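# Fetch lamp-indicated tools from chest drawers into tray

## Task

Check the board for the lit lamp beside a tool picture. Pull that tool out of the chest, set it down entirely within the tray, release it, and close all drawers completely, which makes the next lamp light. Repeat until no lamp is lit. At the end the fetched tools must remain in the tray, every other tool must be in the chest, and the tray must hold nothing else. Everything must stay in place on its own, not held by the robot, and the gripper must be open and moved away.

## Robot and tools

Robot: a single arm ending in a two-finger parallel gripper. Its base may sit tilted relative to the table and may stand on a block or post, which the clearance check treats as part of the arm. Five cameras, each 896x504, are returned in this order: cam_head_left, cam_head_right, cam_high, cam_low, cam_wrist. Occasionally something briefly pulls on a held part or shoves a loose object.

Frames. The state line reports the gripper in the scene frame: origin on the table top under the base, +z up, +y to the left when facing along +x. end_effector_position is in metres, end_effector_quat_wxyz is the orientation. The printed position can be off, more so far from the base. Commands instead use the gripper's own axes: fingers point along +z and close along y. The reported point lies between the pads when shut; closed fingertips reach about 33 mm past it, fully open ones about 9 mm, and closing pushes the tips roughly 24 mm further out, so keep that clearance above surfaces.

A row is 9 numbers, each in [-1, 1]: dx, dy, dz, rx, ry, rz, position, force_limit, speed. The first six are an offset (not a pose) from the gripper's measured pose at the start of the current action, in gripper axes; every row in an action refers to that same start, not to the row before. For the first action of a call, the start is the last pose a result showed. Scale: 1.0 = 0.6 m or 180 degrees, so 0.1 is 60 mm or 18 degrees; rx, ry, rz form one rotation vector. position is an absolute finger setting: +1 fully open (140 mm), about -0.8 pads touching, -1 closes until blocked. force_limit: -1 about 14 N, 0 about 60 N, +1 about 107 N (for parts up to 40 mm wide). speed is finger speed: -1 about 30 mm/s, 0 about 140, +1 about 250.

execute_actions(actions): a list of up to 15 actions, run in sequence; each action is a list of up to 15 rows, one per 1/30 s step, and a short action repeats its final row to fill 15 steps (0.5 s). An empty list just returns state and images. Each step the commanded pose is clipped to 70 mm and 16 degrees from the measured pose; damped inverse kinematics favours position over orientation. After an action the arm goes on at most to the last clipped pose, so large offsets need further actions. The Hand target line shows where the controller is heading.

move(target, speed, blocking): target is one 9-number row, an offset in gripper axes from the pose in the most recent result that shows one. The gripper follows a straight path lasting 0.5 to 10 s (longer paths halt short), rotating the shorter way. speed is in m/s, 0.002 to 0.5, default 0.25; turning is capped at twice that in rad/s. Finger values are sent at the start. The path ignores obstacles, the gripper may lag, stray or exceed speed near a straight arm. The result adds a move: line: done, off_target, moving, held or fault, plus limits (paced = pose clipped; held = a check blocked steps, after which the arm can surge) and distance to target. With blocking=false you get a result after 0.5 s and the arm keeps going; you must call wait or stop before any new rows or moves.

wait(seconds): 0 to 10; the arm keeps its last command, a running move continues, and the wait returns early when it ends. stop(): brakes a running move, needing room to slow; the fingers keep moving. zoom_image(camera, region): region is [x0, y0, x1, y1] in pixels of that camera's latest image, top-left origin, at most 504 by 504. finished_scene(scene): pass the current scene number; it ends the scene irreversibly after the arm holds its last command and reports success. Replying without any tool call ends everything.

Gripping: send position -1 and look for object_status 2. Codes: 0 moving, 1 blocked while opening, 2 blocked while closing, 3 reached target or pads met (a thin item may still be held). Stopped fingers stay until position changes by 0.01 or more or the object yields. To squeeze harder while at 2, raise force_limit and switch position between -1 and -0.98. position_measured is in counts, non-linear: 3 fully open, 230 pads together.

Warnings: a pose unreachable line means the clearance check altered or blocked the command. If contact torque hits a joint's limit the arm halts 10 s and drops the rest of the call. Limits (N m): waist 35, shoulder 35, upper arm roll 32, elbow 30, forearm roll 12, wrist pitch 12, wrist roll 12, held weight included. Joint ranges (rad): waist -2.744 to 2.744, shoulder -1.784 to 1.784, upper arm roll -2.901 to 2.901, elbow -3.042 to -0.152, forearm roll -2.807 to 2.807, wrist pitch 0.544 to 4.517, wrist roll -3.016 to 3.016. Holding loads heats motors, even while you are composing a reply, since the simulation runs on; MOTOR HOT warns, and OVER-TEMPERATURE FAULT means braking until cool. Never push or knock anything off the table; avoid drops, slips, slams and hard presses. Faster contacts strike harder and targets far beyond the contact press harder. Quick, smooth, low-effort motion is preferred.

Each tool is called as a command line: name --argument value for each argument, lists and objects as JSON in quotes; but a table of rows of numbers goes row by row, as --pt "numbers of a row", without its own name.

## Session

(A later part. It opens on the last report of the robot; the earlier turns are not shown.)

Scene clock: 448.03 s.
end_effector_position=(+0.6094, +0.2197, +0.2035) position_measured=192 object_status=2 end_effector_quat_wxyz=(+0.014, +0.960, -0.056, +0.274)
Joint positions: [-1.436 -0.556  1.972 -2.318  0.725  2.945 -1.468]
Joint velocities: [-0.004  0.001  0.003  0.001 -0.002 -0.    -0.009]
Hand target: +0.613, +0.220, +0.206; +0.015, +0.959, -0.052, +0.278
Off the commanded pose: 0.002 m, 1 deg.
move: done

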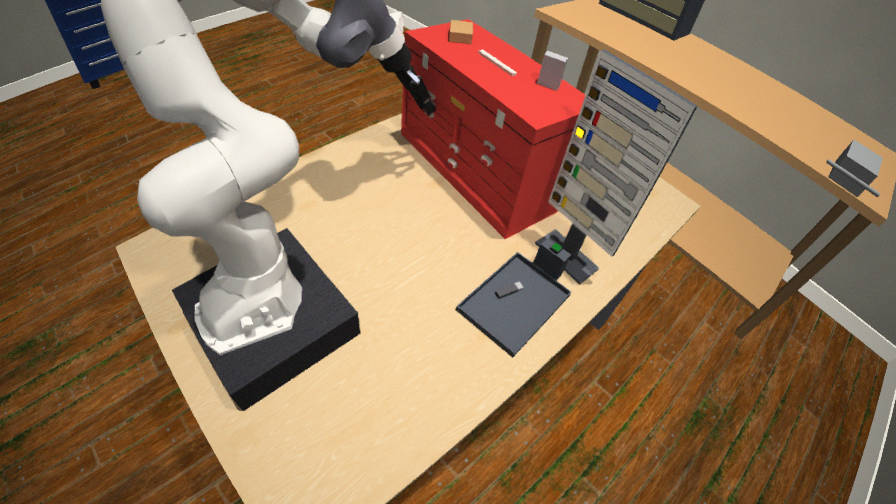

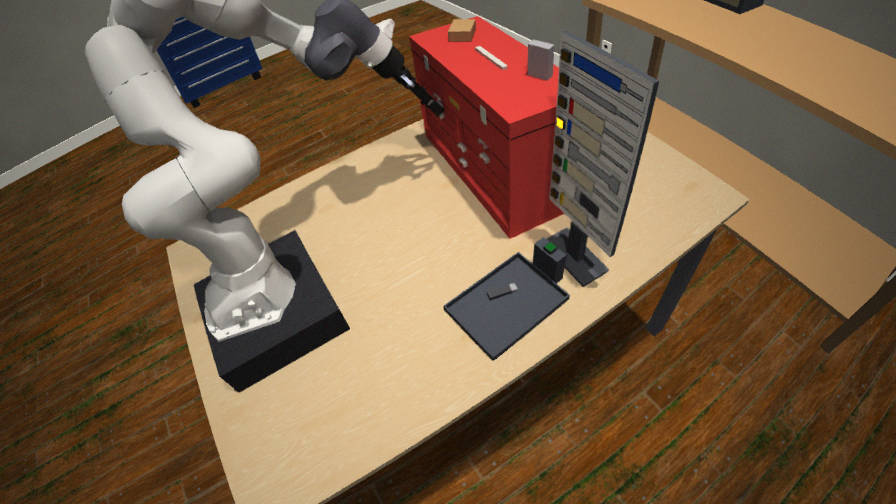

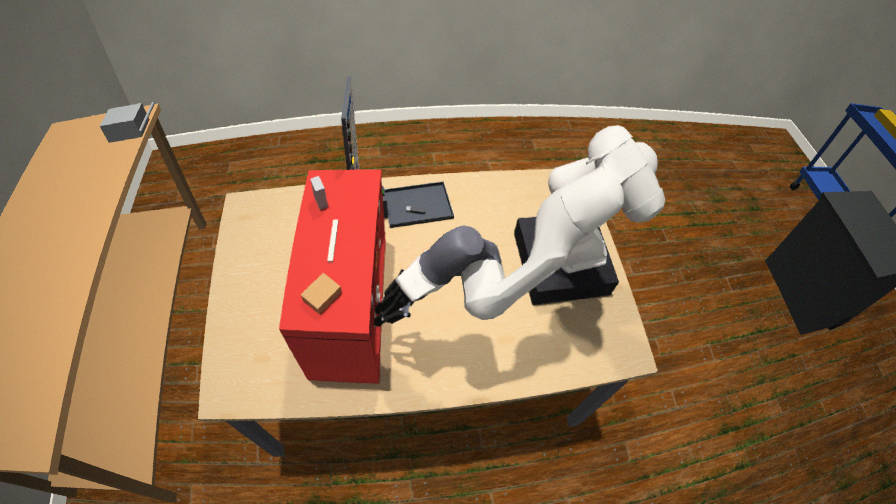

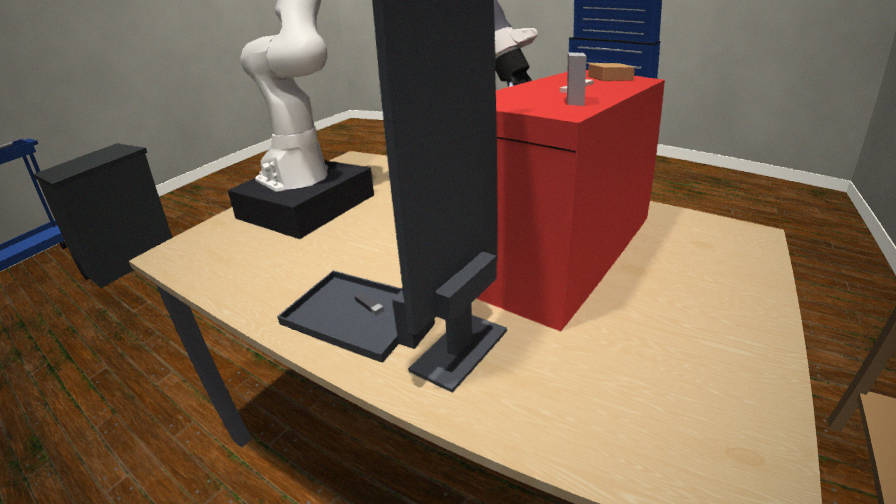

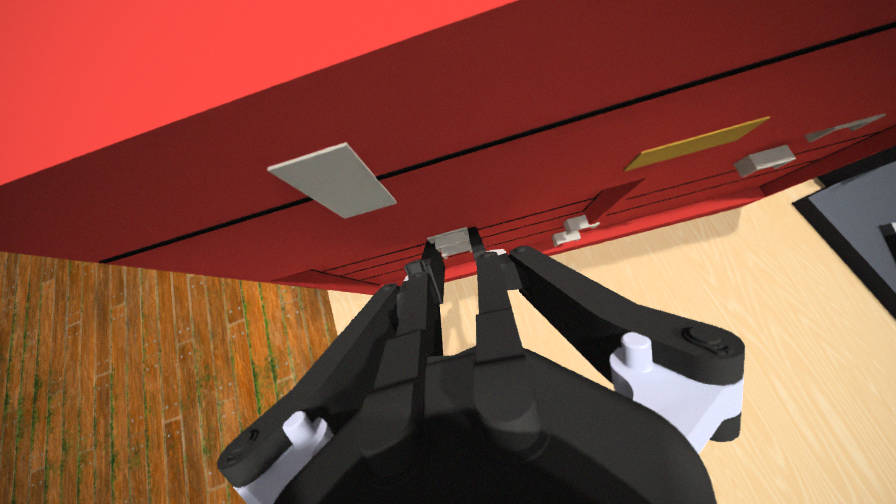

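execute_actions --actions '[[[0,0,0,0,0,0,-0.3,-0.3,0.5],[0,0,0,0,0,0,-0.3,-0.3,0.5],[0,0,0,0,0,0,-0.3,-0.3,0.5],[0,0,0,0,0,0,-0.3,-0.3,0.5],[0,0,0,0,0,0,-0.3,-0.3,0.5],[-0.0012,0,0.0019,0,0,0,-0.3,-0.3,0.5],[-0.0036,0,0.0057,0,0,0,-0.3,-0.3,0.5],[-0.0065,0,0.0105,0,0,0,-0.3,-0.3,0.5],[-0.0098,0,0.0157,0,0,0,-0.3,-0.3,0.5],[-0.0131,0,0.021,0,0,0,-0.3,-0.3,0.5],[-0.0164,0,0.0264,0,0,0,-0.3,-0.3,0.5],[-0.0193,0,0.031,0,0,0,-0.3,-0.3,0.5],[-0.0217,0,0.0348,0,0,0,-0.3,-0.3,0.5],[-0.0232,0,0.0372,0,0,0,-0.3,-0.3,0.5],[-0.0238,0,0.0382,0,0,0,-0.3,-0.3,0.5]]]'

wait --seconds 0.3

zoom_image --camera "cam_wrist" --region '[380, 150, 560, 310]'

Scene clock: 455.50 s.
end_effector_position=(+0.6050, +0.2198, +0.1784) position_measured=167 object_status=3 end_effector_quat_wxyz=(+0.015, +0.962, -0.060, +0.267)
Joint positions: [-1.512 -0.569  2.069 -2.316  0.757  2.979 -1.478]
Joint velocities: [-0.224 -0.039  0.28   0.001  0.089  0.123 -0.044]
Hand target: +0.609, +0.219, +0.178; +0.015, +0.960, -0.057, +0.274
Off the commanded pose: 0.005 m, 1 deg.

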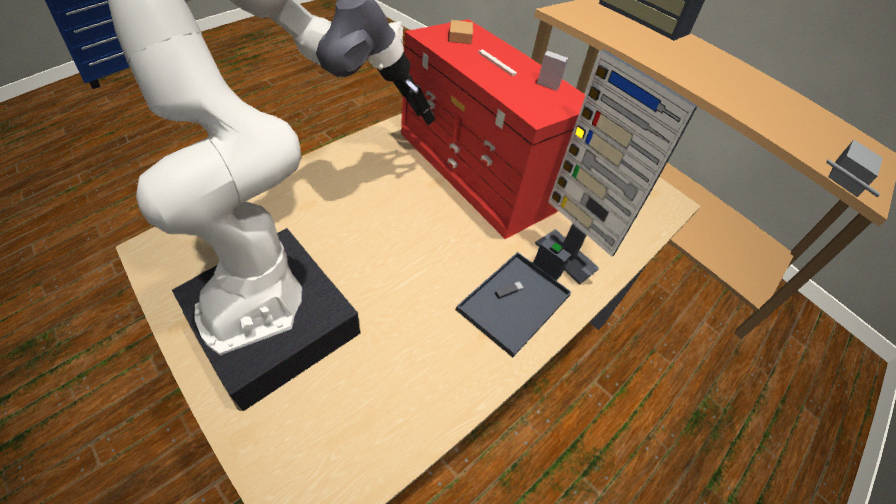

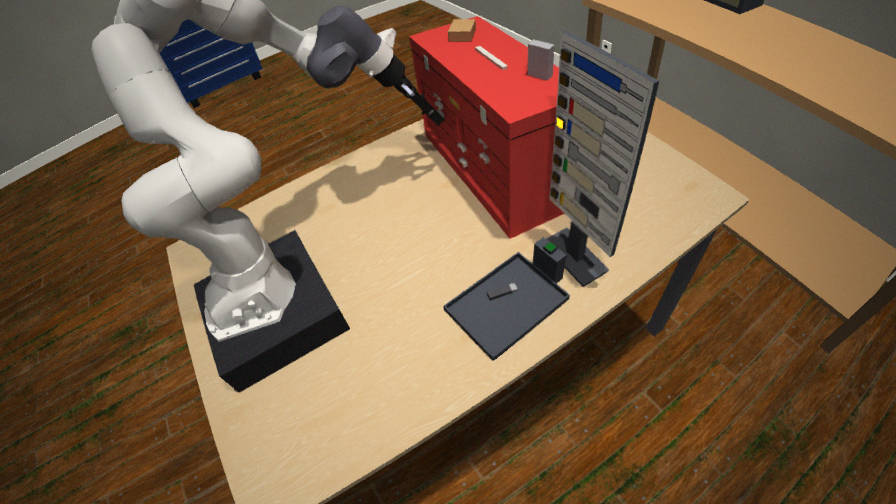

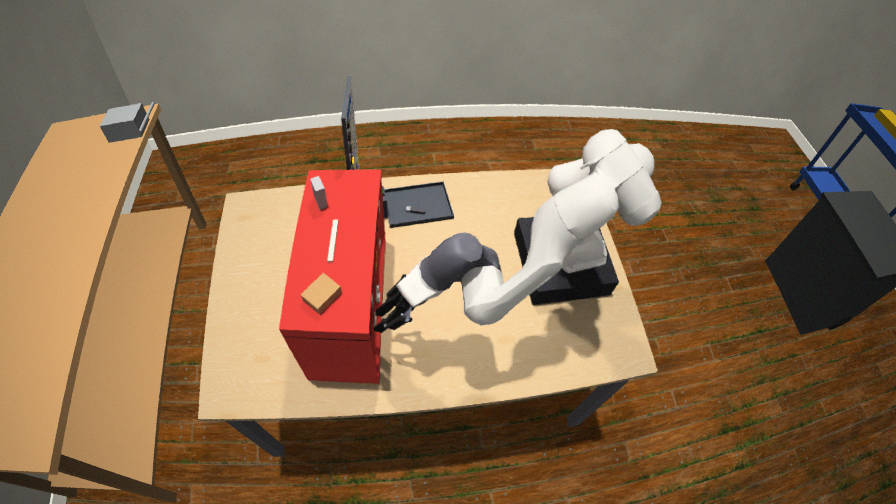

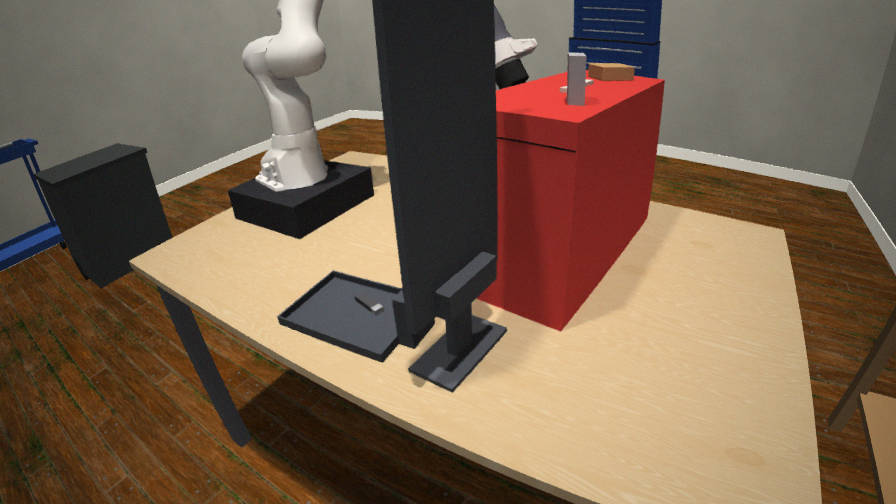

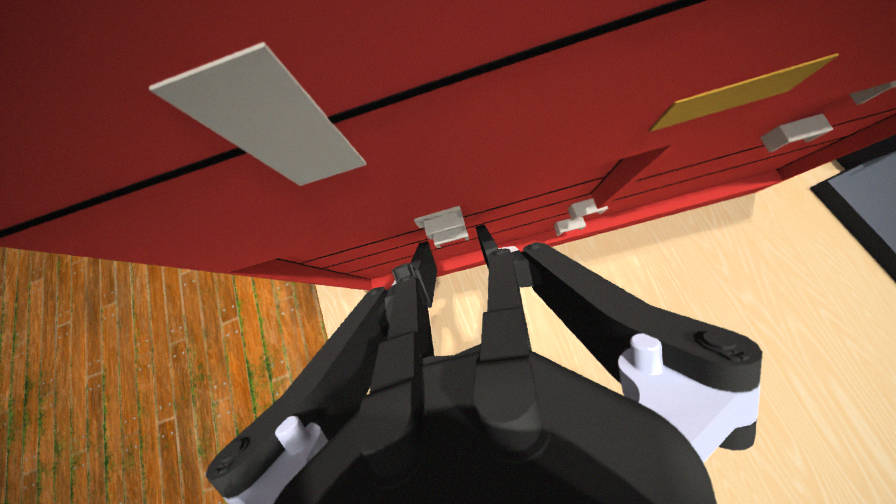

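Scene clock: 455.80 s.
end_effector_position=(+0.6071, +0.2191, +0.1763) position_measured=167 object_status=3 end_effector_quat_wxyz=(+0.015, +0.961, -0.060, +0.271)
Joint positions: [-1.53  -0.57   2.09  -2.315  0.767  2.998 -1.486]
Joint velocities: [-0.005  0.     0.005  0.002  0.009  0.025 -0.017]
Hand target: +0.609, +0.219, +0.178; +0.015, +0.960, -0.057, +0.274
Off the commanded pose: 0.002 m, 1 deg.
wait: 0.30 s; no rest

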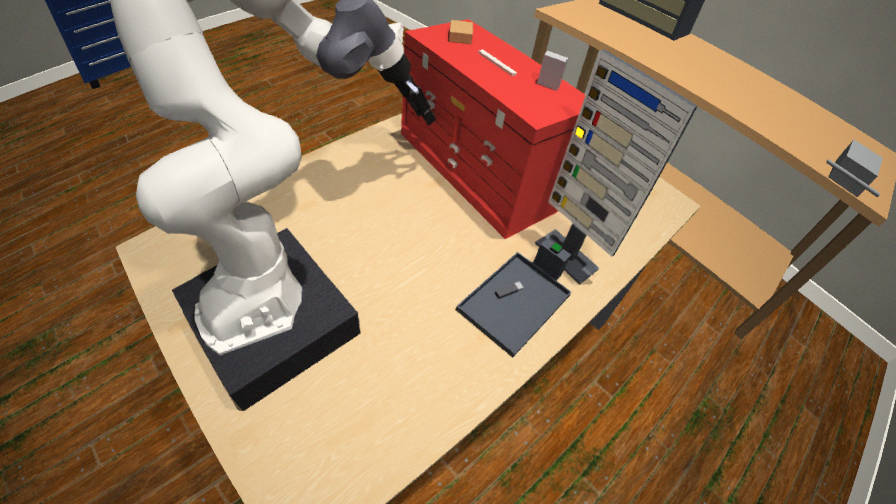

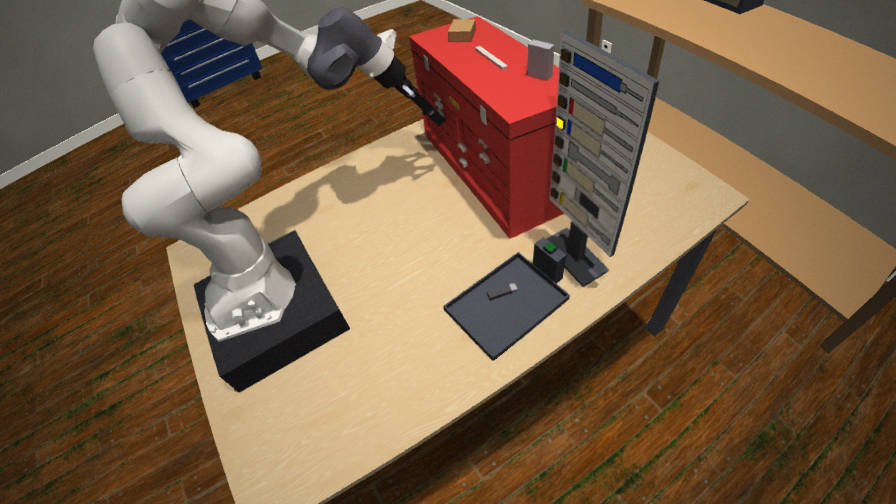

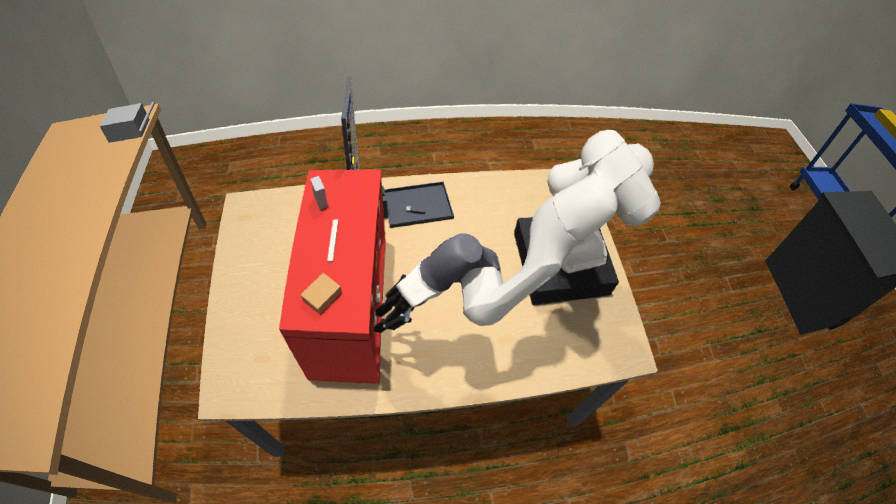

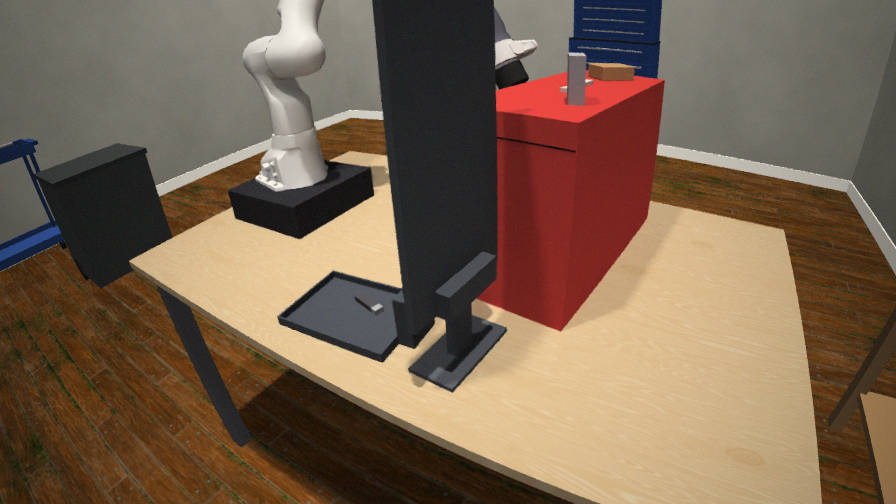

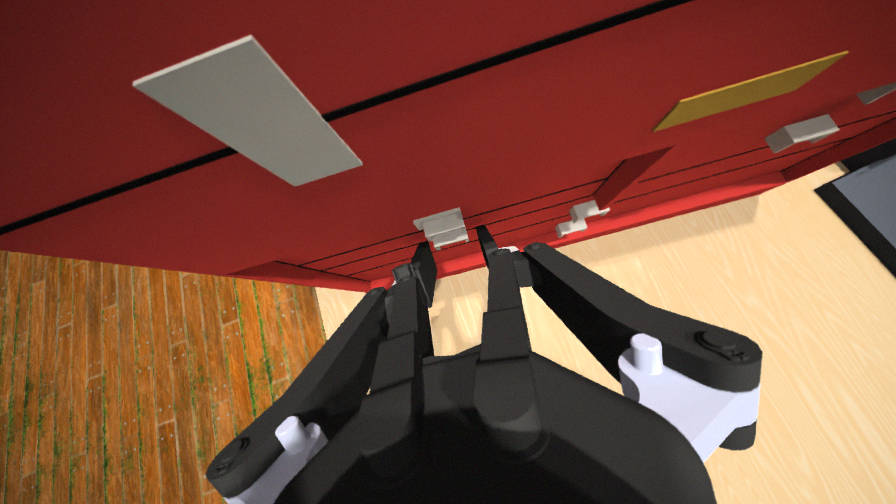

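Region (380, 150, 560, 310) of cam_wrist's 896x504 image, scaled by 2.800, with more detail than that image has.

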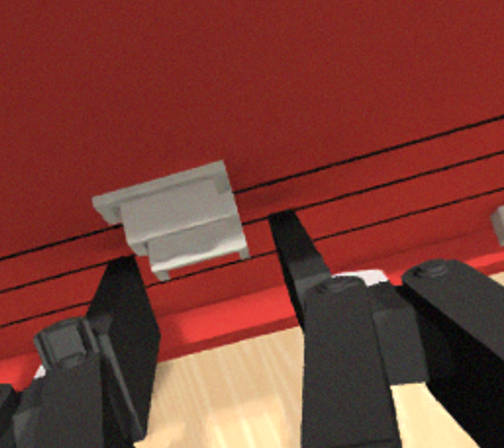

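execute_actions --actions '[[[0.004,-0.0025,0.002,0,0.002,0,-0.3,-0.3,-0.3],[0.004,-0.0025,0.002,0,0.002,0,-0.3,-0.3,-0.3],[0.004,-0.0025,0.002,0,0.002,0,-0.3,-0.3,-0.3],[0.004,-0.0025,0.002,0,0.002,0,-0.3,-0.3,-0.3],[0.004,-0.0025,0.002,0,0.002,0,-0.3,-0.3,-0.3],[0.004,-0.0025,0.002,0,0.002,0,-0.3,-0.3,-0.3],[0.004,-0.0025,0.002,0,0.002,0,-0.3,-0.3,-0.3],[0.004,-0.0025,0.002,0,0.002,0,-1,-0.3,-0.2]]]'

Scene clock: 459.97 s.
end_effector_position=(+0.6096, +0.2199, +0.1770) position_measured=191 object_status=0 end_effector_quat_wxyz=(+0.016, +0.960, -0.058, +0.274)
Joint positions: [-1.534 -0.575  2.094 -2.309  0.77   3.002 -1.491]
Joint velocities: [ 0.001  0.001 -0.001  0.     0.001 -0.     0.001]
Hand target: +0.610, +0.220, +0.177; +0.015, +0.960, -0.060, +0.274
Off the commanded pose: 0.001 m, 0 deg.

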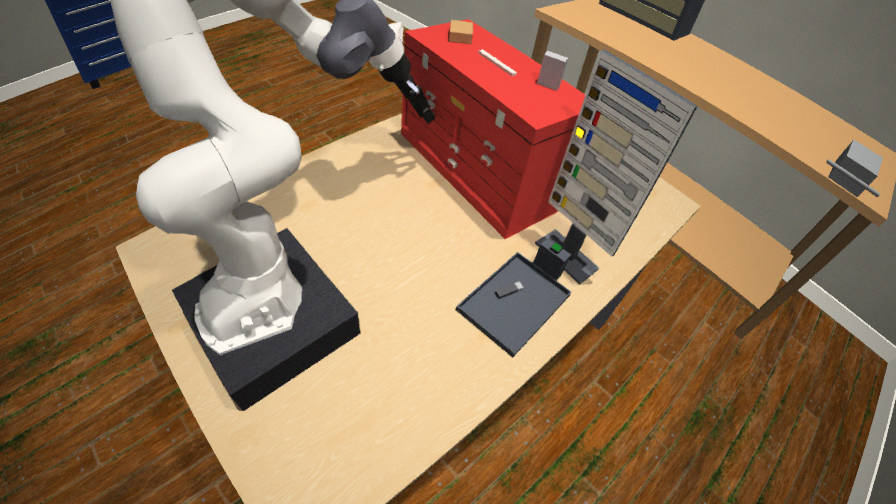

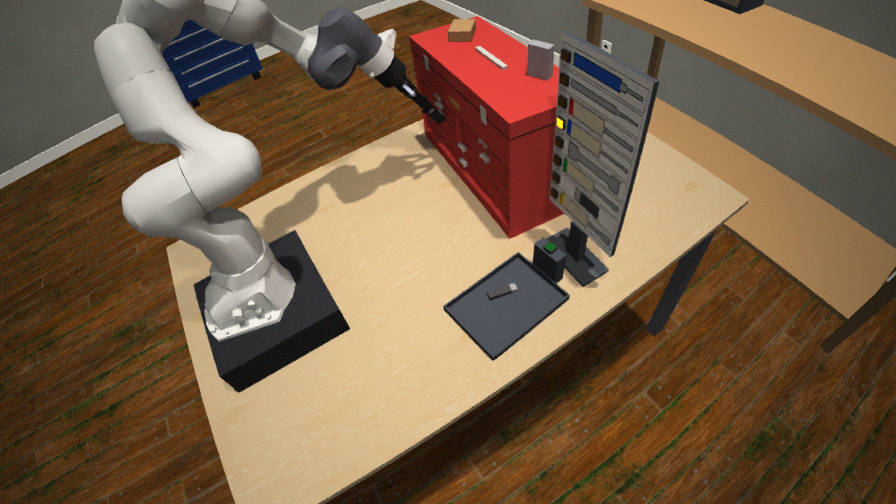

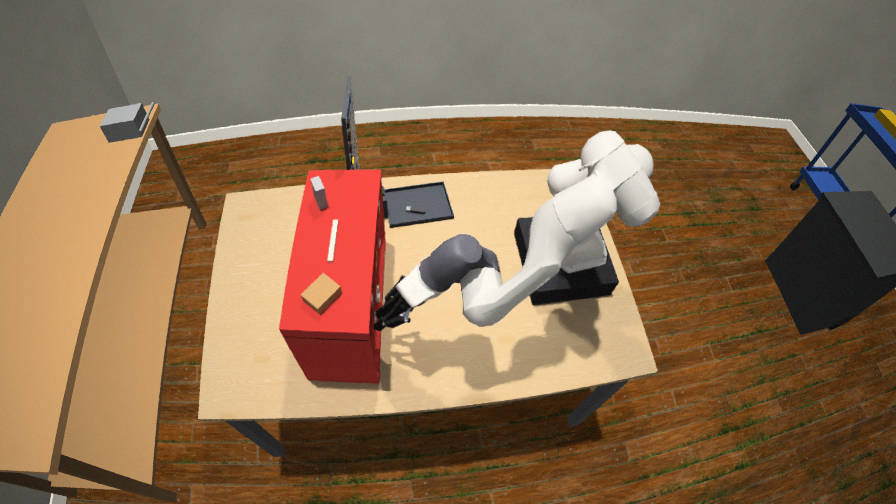

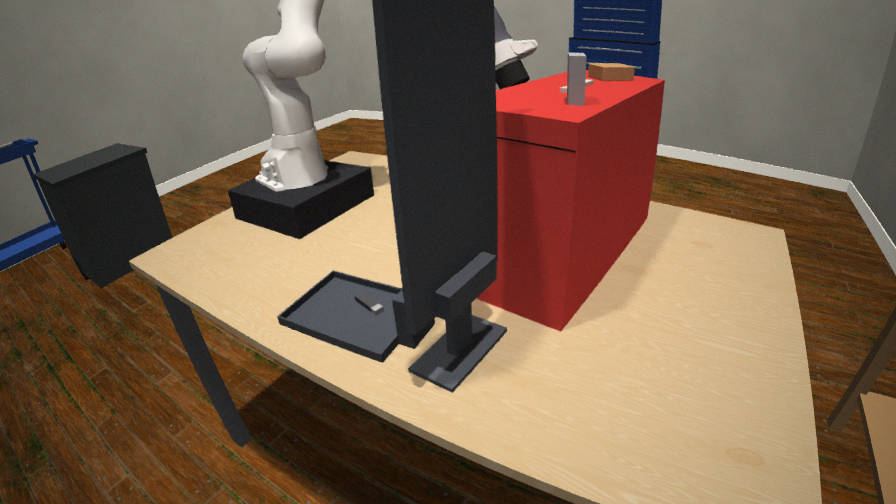

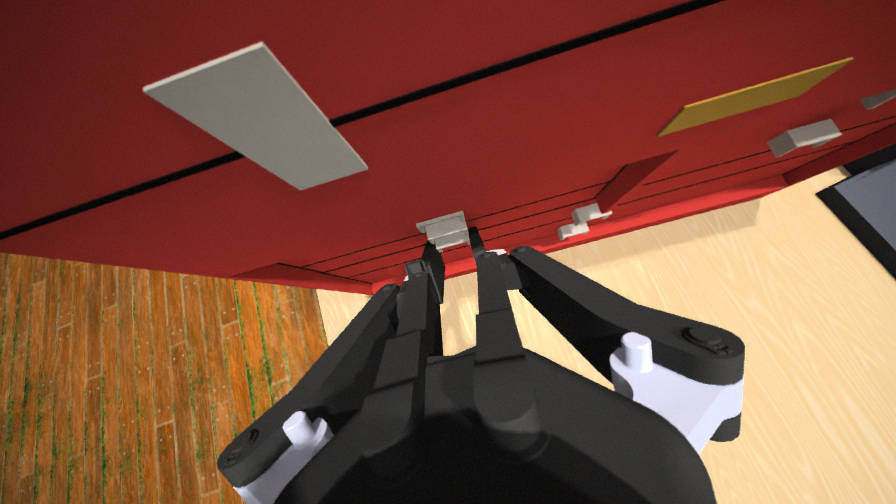

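move --target '[-0.1882, -0.0018, -0.1111, 0, 0, 0, -1, -0.3, -0.2]' --speed 0.13

Scene clock: 465.40 s.
end_effector_position=(+0.4795, +0.2370, +0.1734) position_measured=192 object_status=2 end_effector_quat_wxyz=(+0.015, +0.961, -0.055, +0.272)
Joint positions: [-0.927 -0.551  1.766 -2.637  0.837  3.044 -1.359]
Joint velocities: [ 0.008 -0.004 -0.008 -0.001  0.002 -0.011  0.013]
Hand target: +0.478, +0.237, +0.173; +0.016, +0.961, -0.057, +0.271
Off the commanded pose: 0.001 m, 0 deg.
move: done

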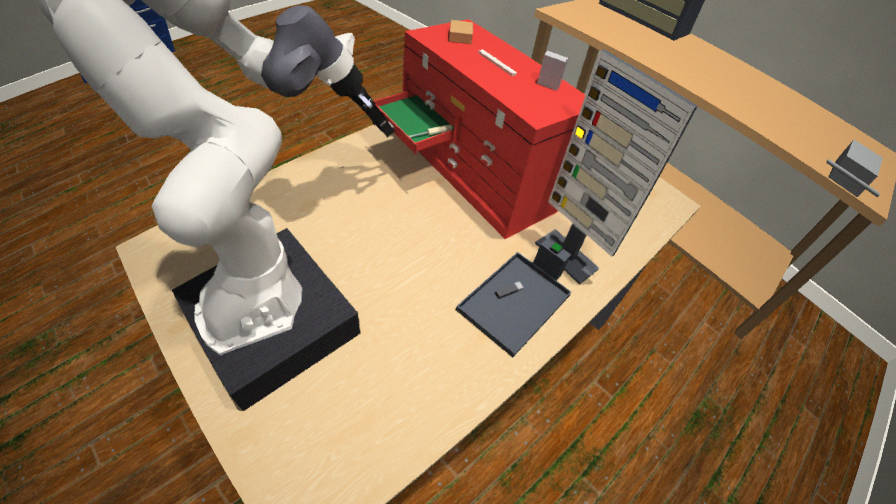

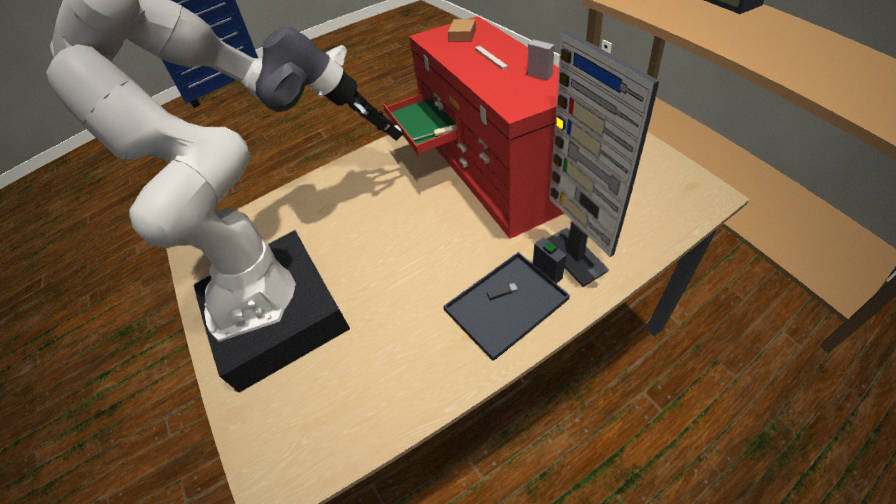

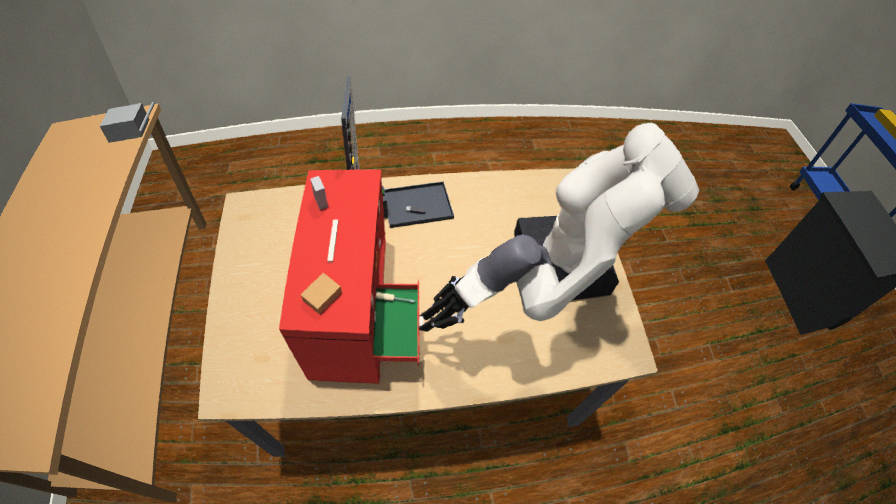

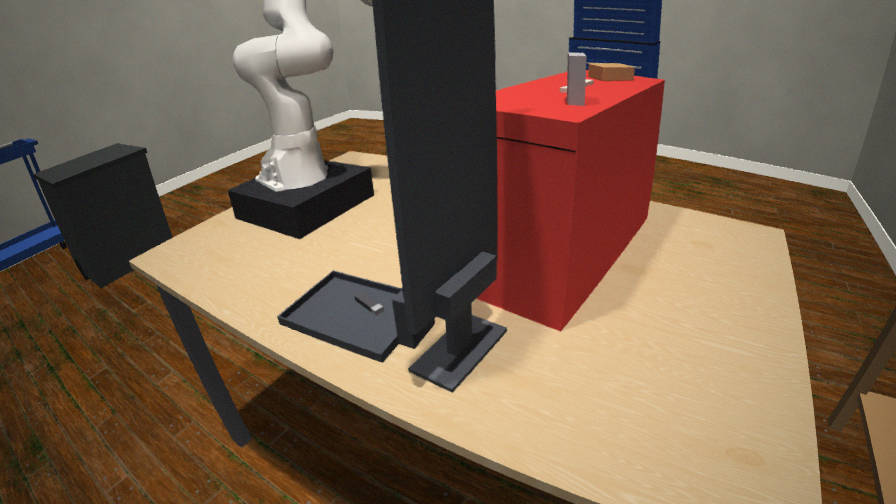

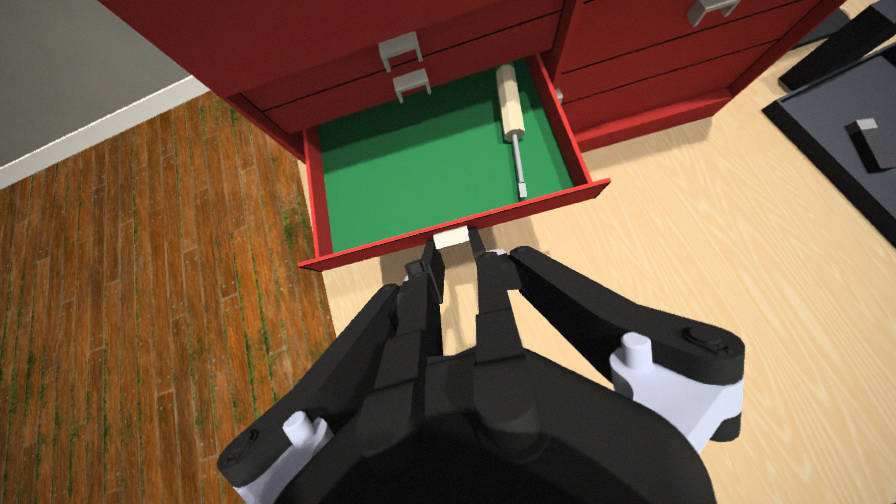

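move --target '[-0.0390, -0.0006, -0.0232, 0, 0, 0, -1, -0.3, -0.2]' --speed 0.06

zoom_image --camera "cam_wrist" --region '[420, 10, 640, 230]'

Scene clock: 468.60 s.
end_effector_position=(+0.4532, +0.2404, +0.1728) position_measured=192 object_status=2 end_effector_quat_wxyz=(+0.016, +0.961, -0.054, +0.272)
Joint positions: [-0.792 -0.572  1.701 -2.693  0.86   3.031 -1.325]
Joint velocities: [ 0.01  -0.004 -0.007  0.     0.001 -0.009  0.015]
Hand target: +0.452, +0.240, +0.173; +0.015, +0.961, -0.055, +0.272
Off the commanded pose: 0.001 m, 0 deg.
move: done

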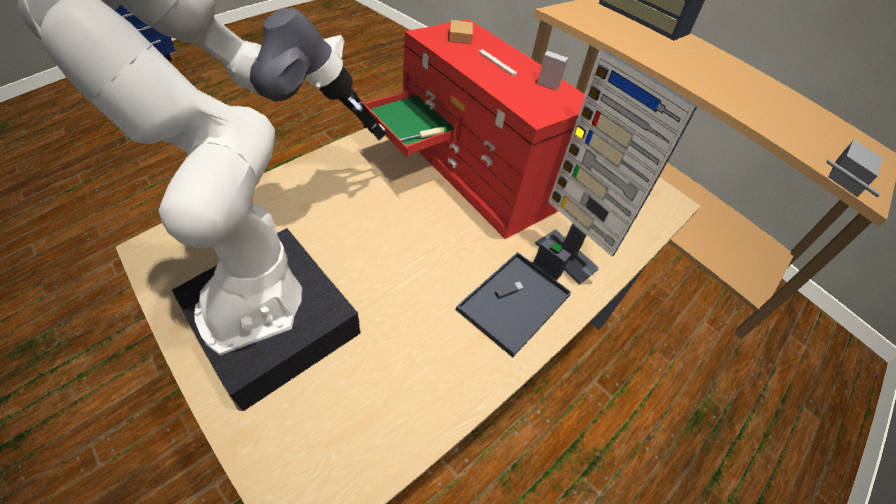

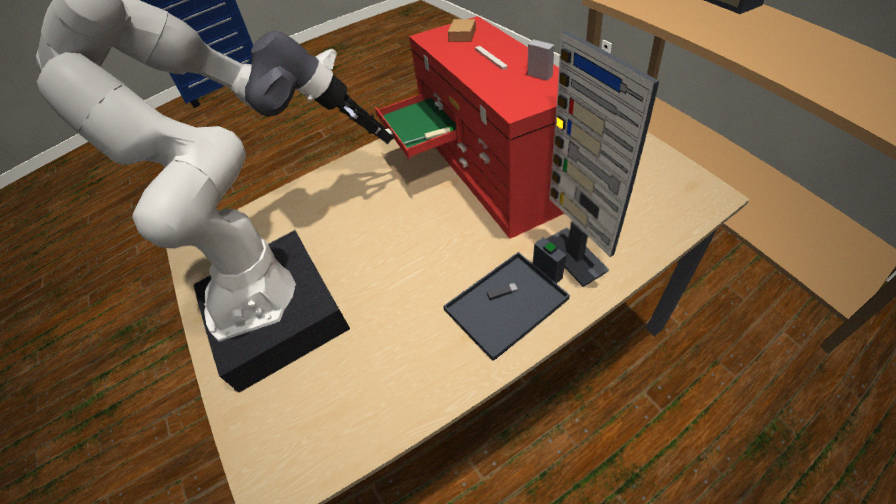

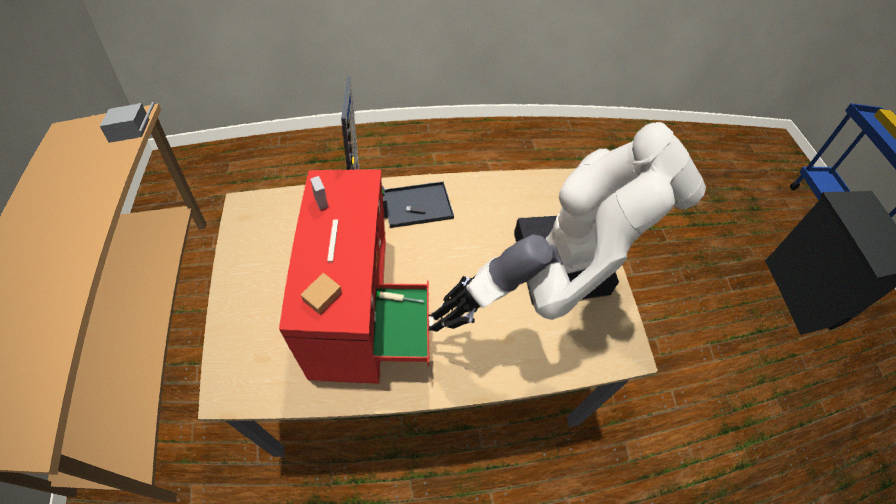

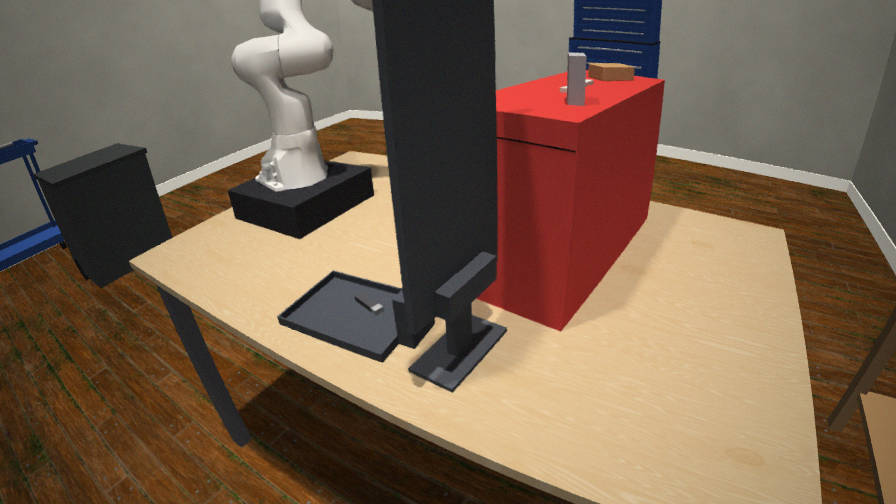

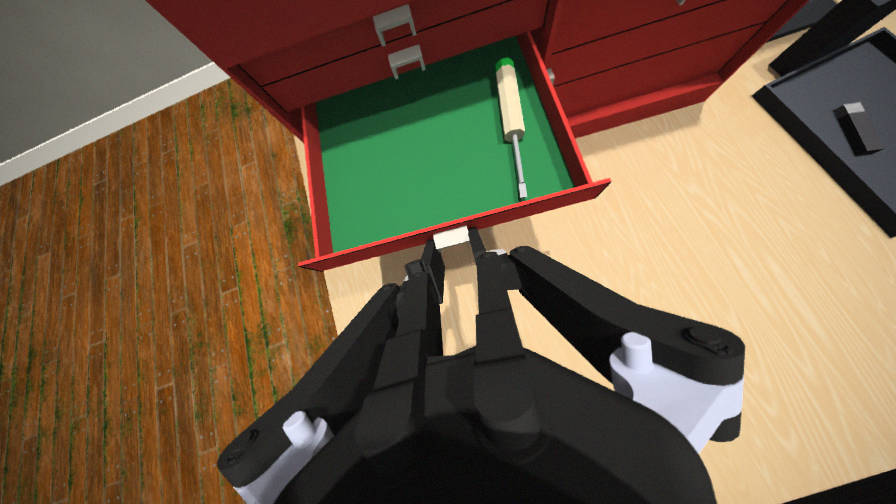

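Region (420, 10, 640, 230) of cam_wrist's 896x504 image, scaled by 2.291, with more detail than that image has.

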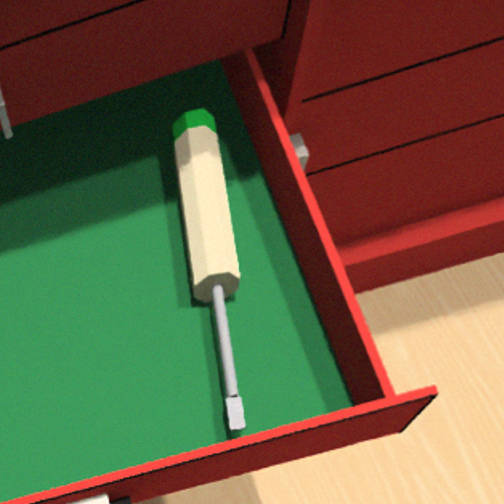

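move --target '[0.2304, 0.0046, 0.1337, 0, 0.001, 0, -1, -0.3, -0.2]' --speed 0.11

zoom_image --camera "cam_head_left" --region '[390, 60, 560, 240]'

Scene clock: 474.67 s.
end_effector_position=(+0.6098, +0.2199, +0.1770) position_measured=192 object_status=2 end_effector_quat_wxyz=(+0.015, +0.960, -0.058, +0.273)
Joint positions: [-1.539 -0.572  2.097 -2.31   0.763  3.003 -1.487]
Joint velocities: [-0.005  0.002  0.002  0.003 -0.002 -0.    -0.012]
Hand target: +0.613, +0.220, +0.180; +0.016, +0.959, -0.054, +0.278
Off the commanded pose: 0.002 m, 0 deg.
move: done

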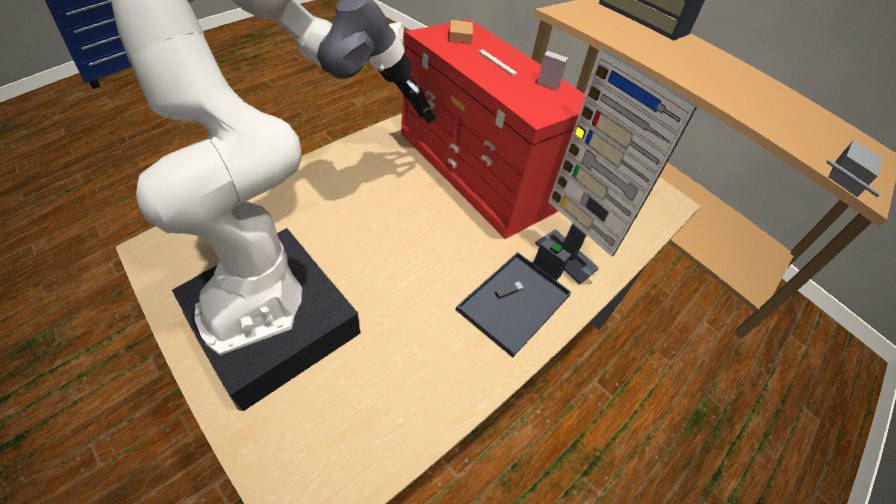

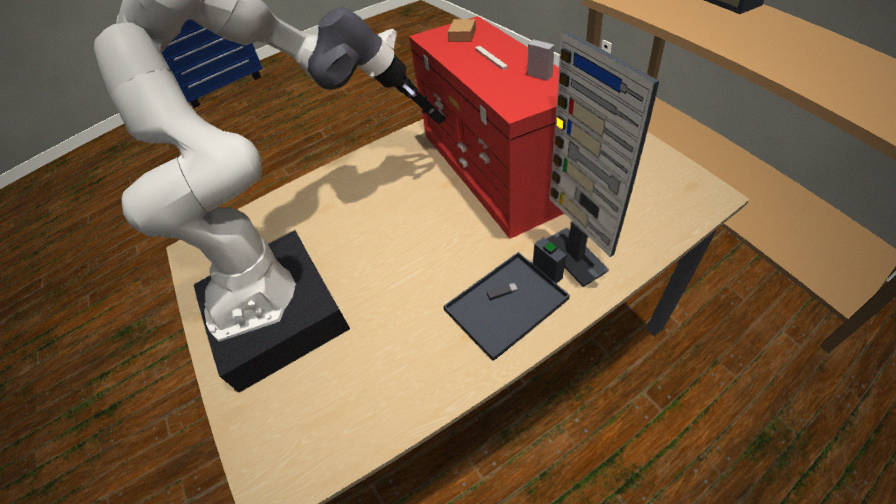

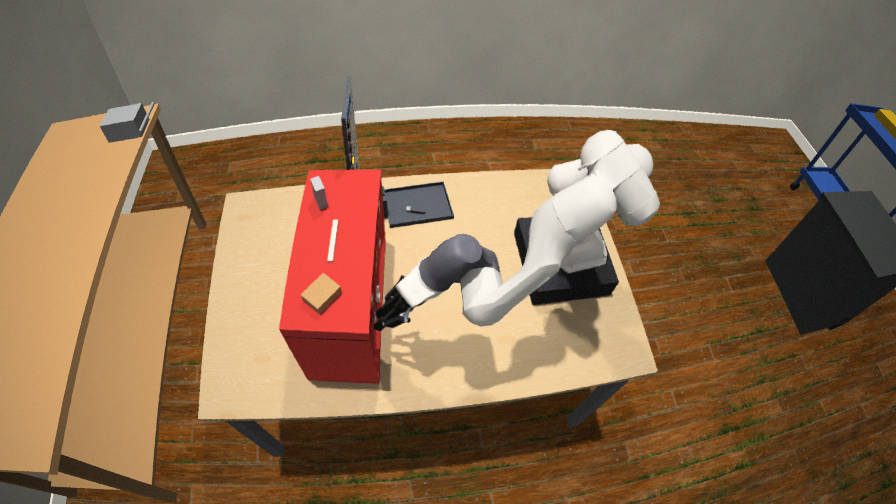

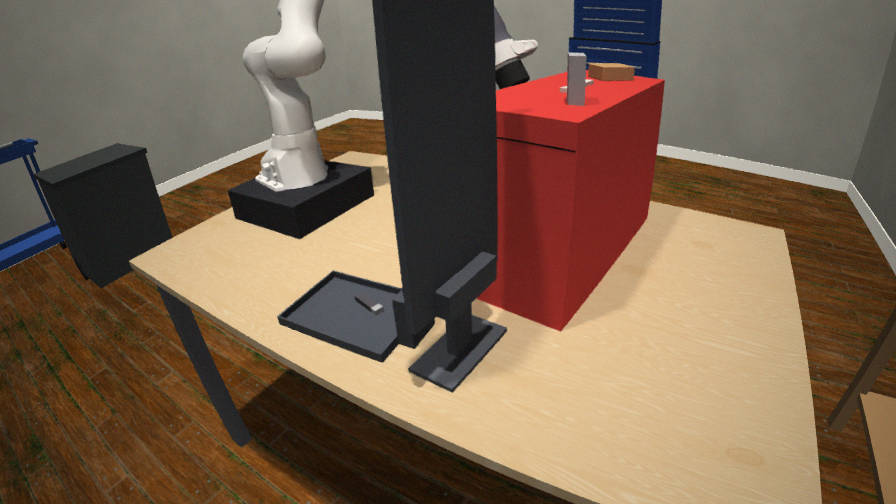

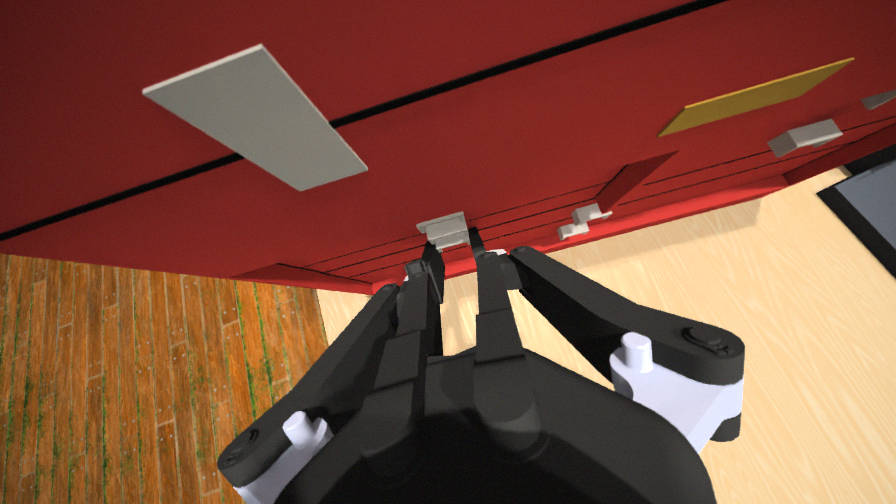

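Region (390, 60, 560, 240) of cam_head_left's 896x504 image, scaled by 2.800, with more detail than that image has.

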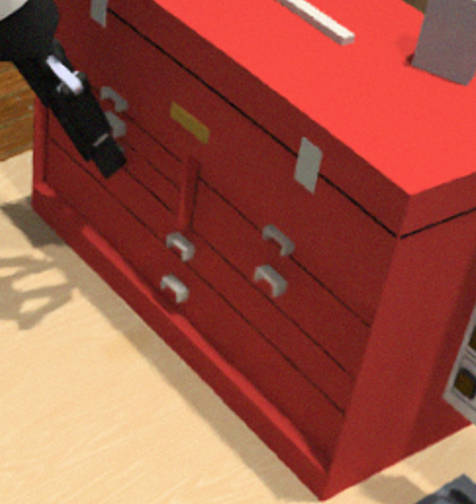

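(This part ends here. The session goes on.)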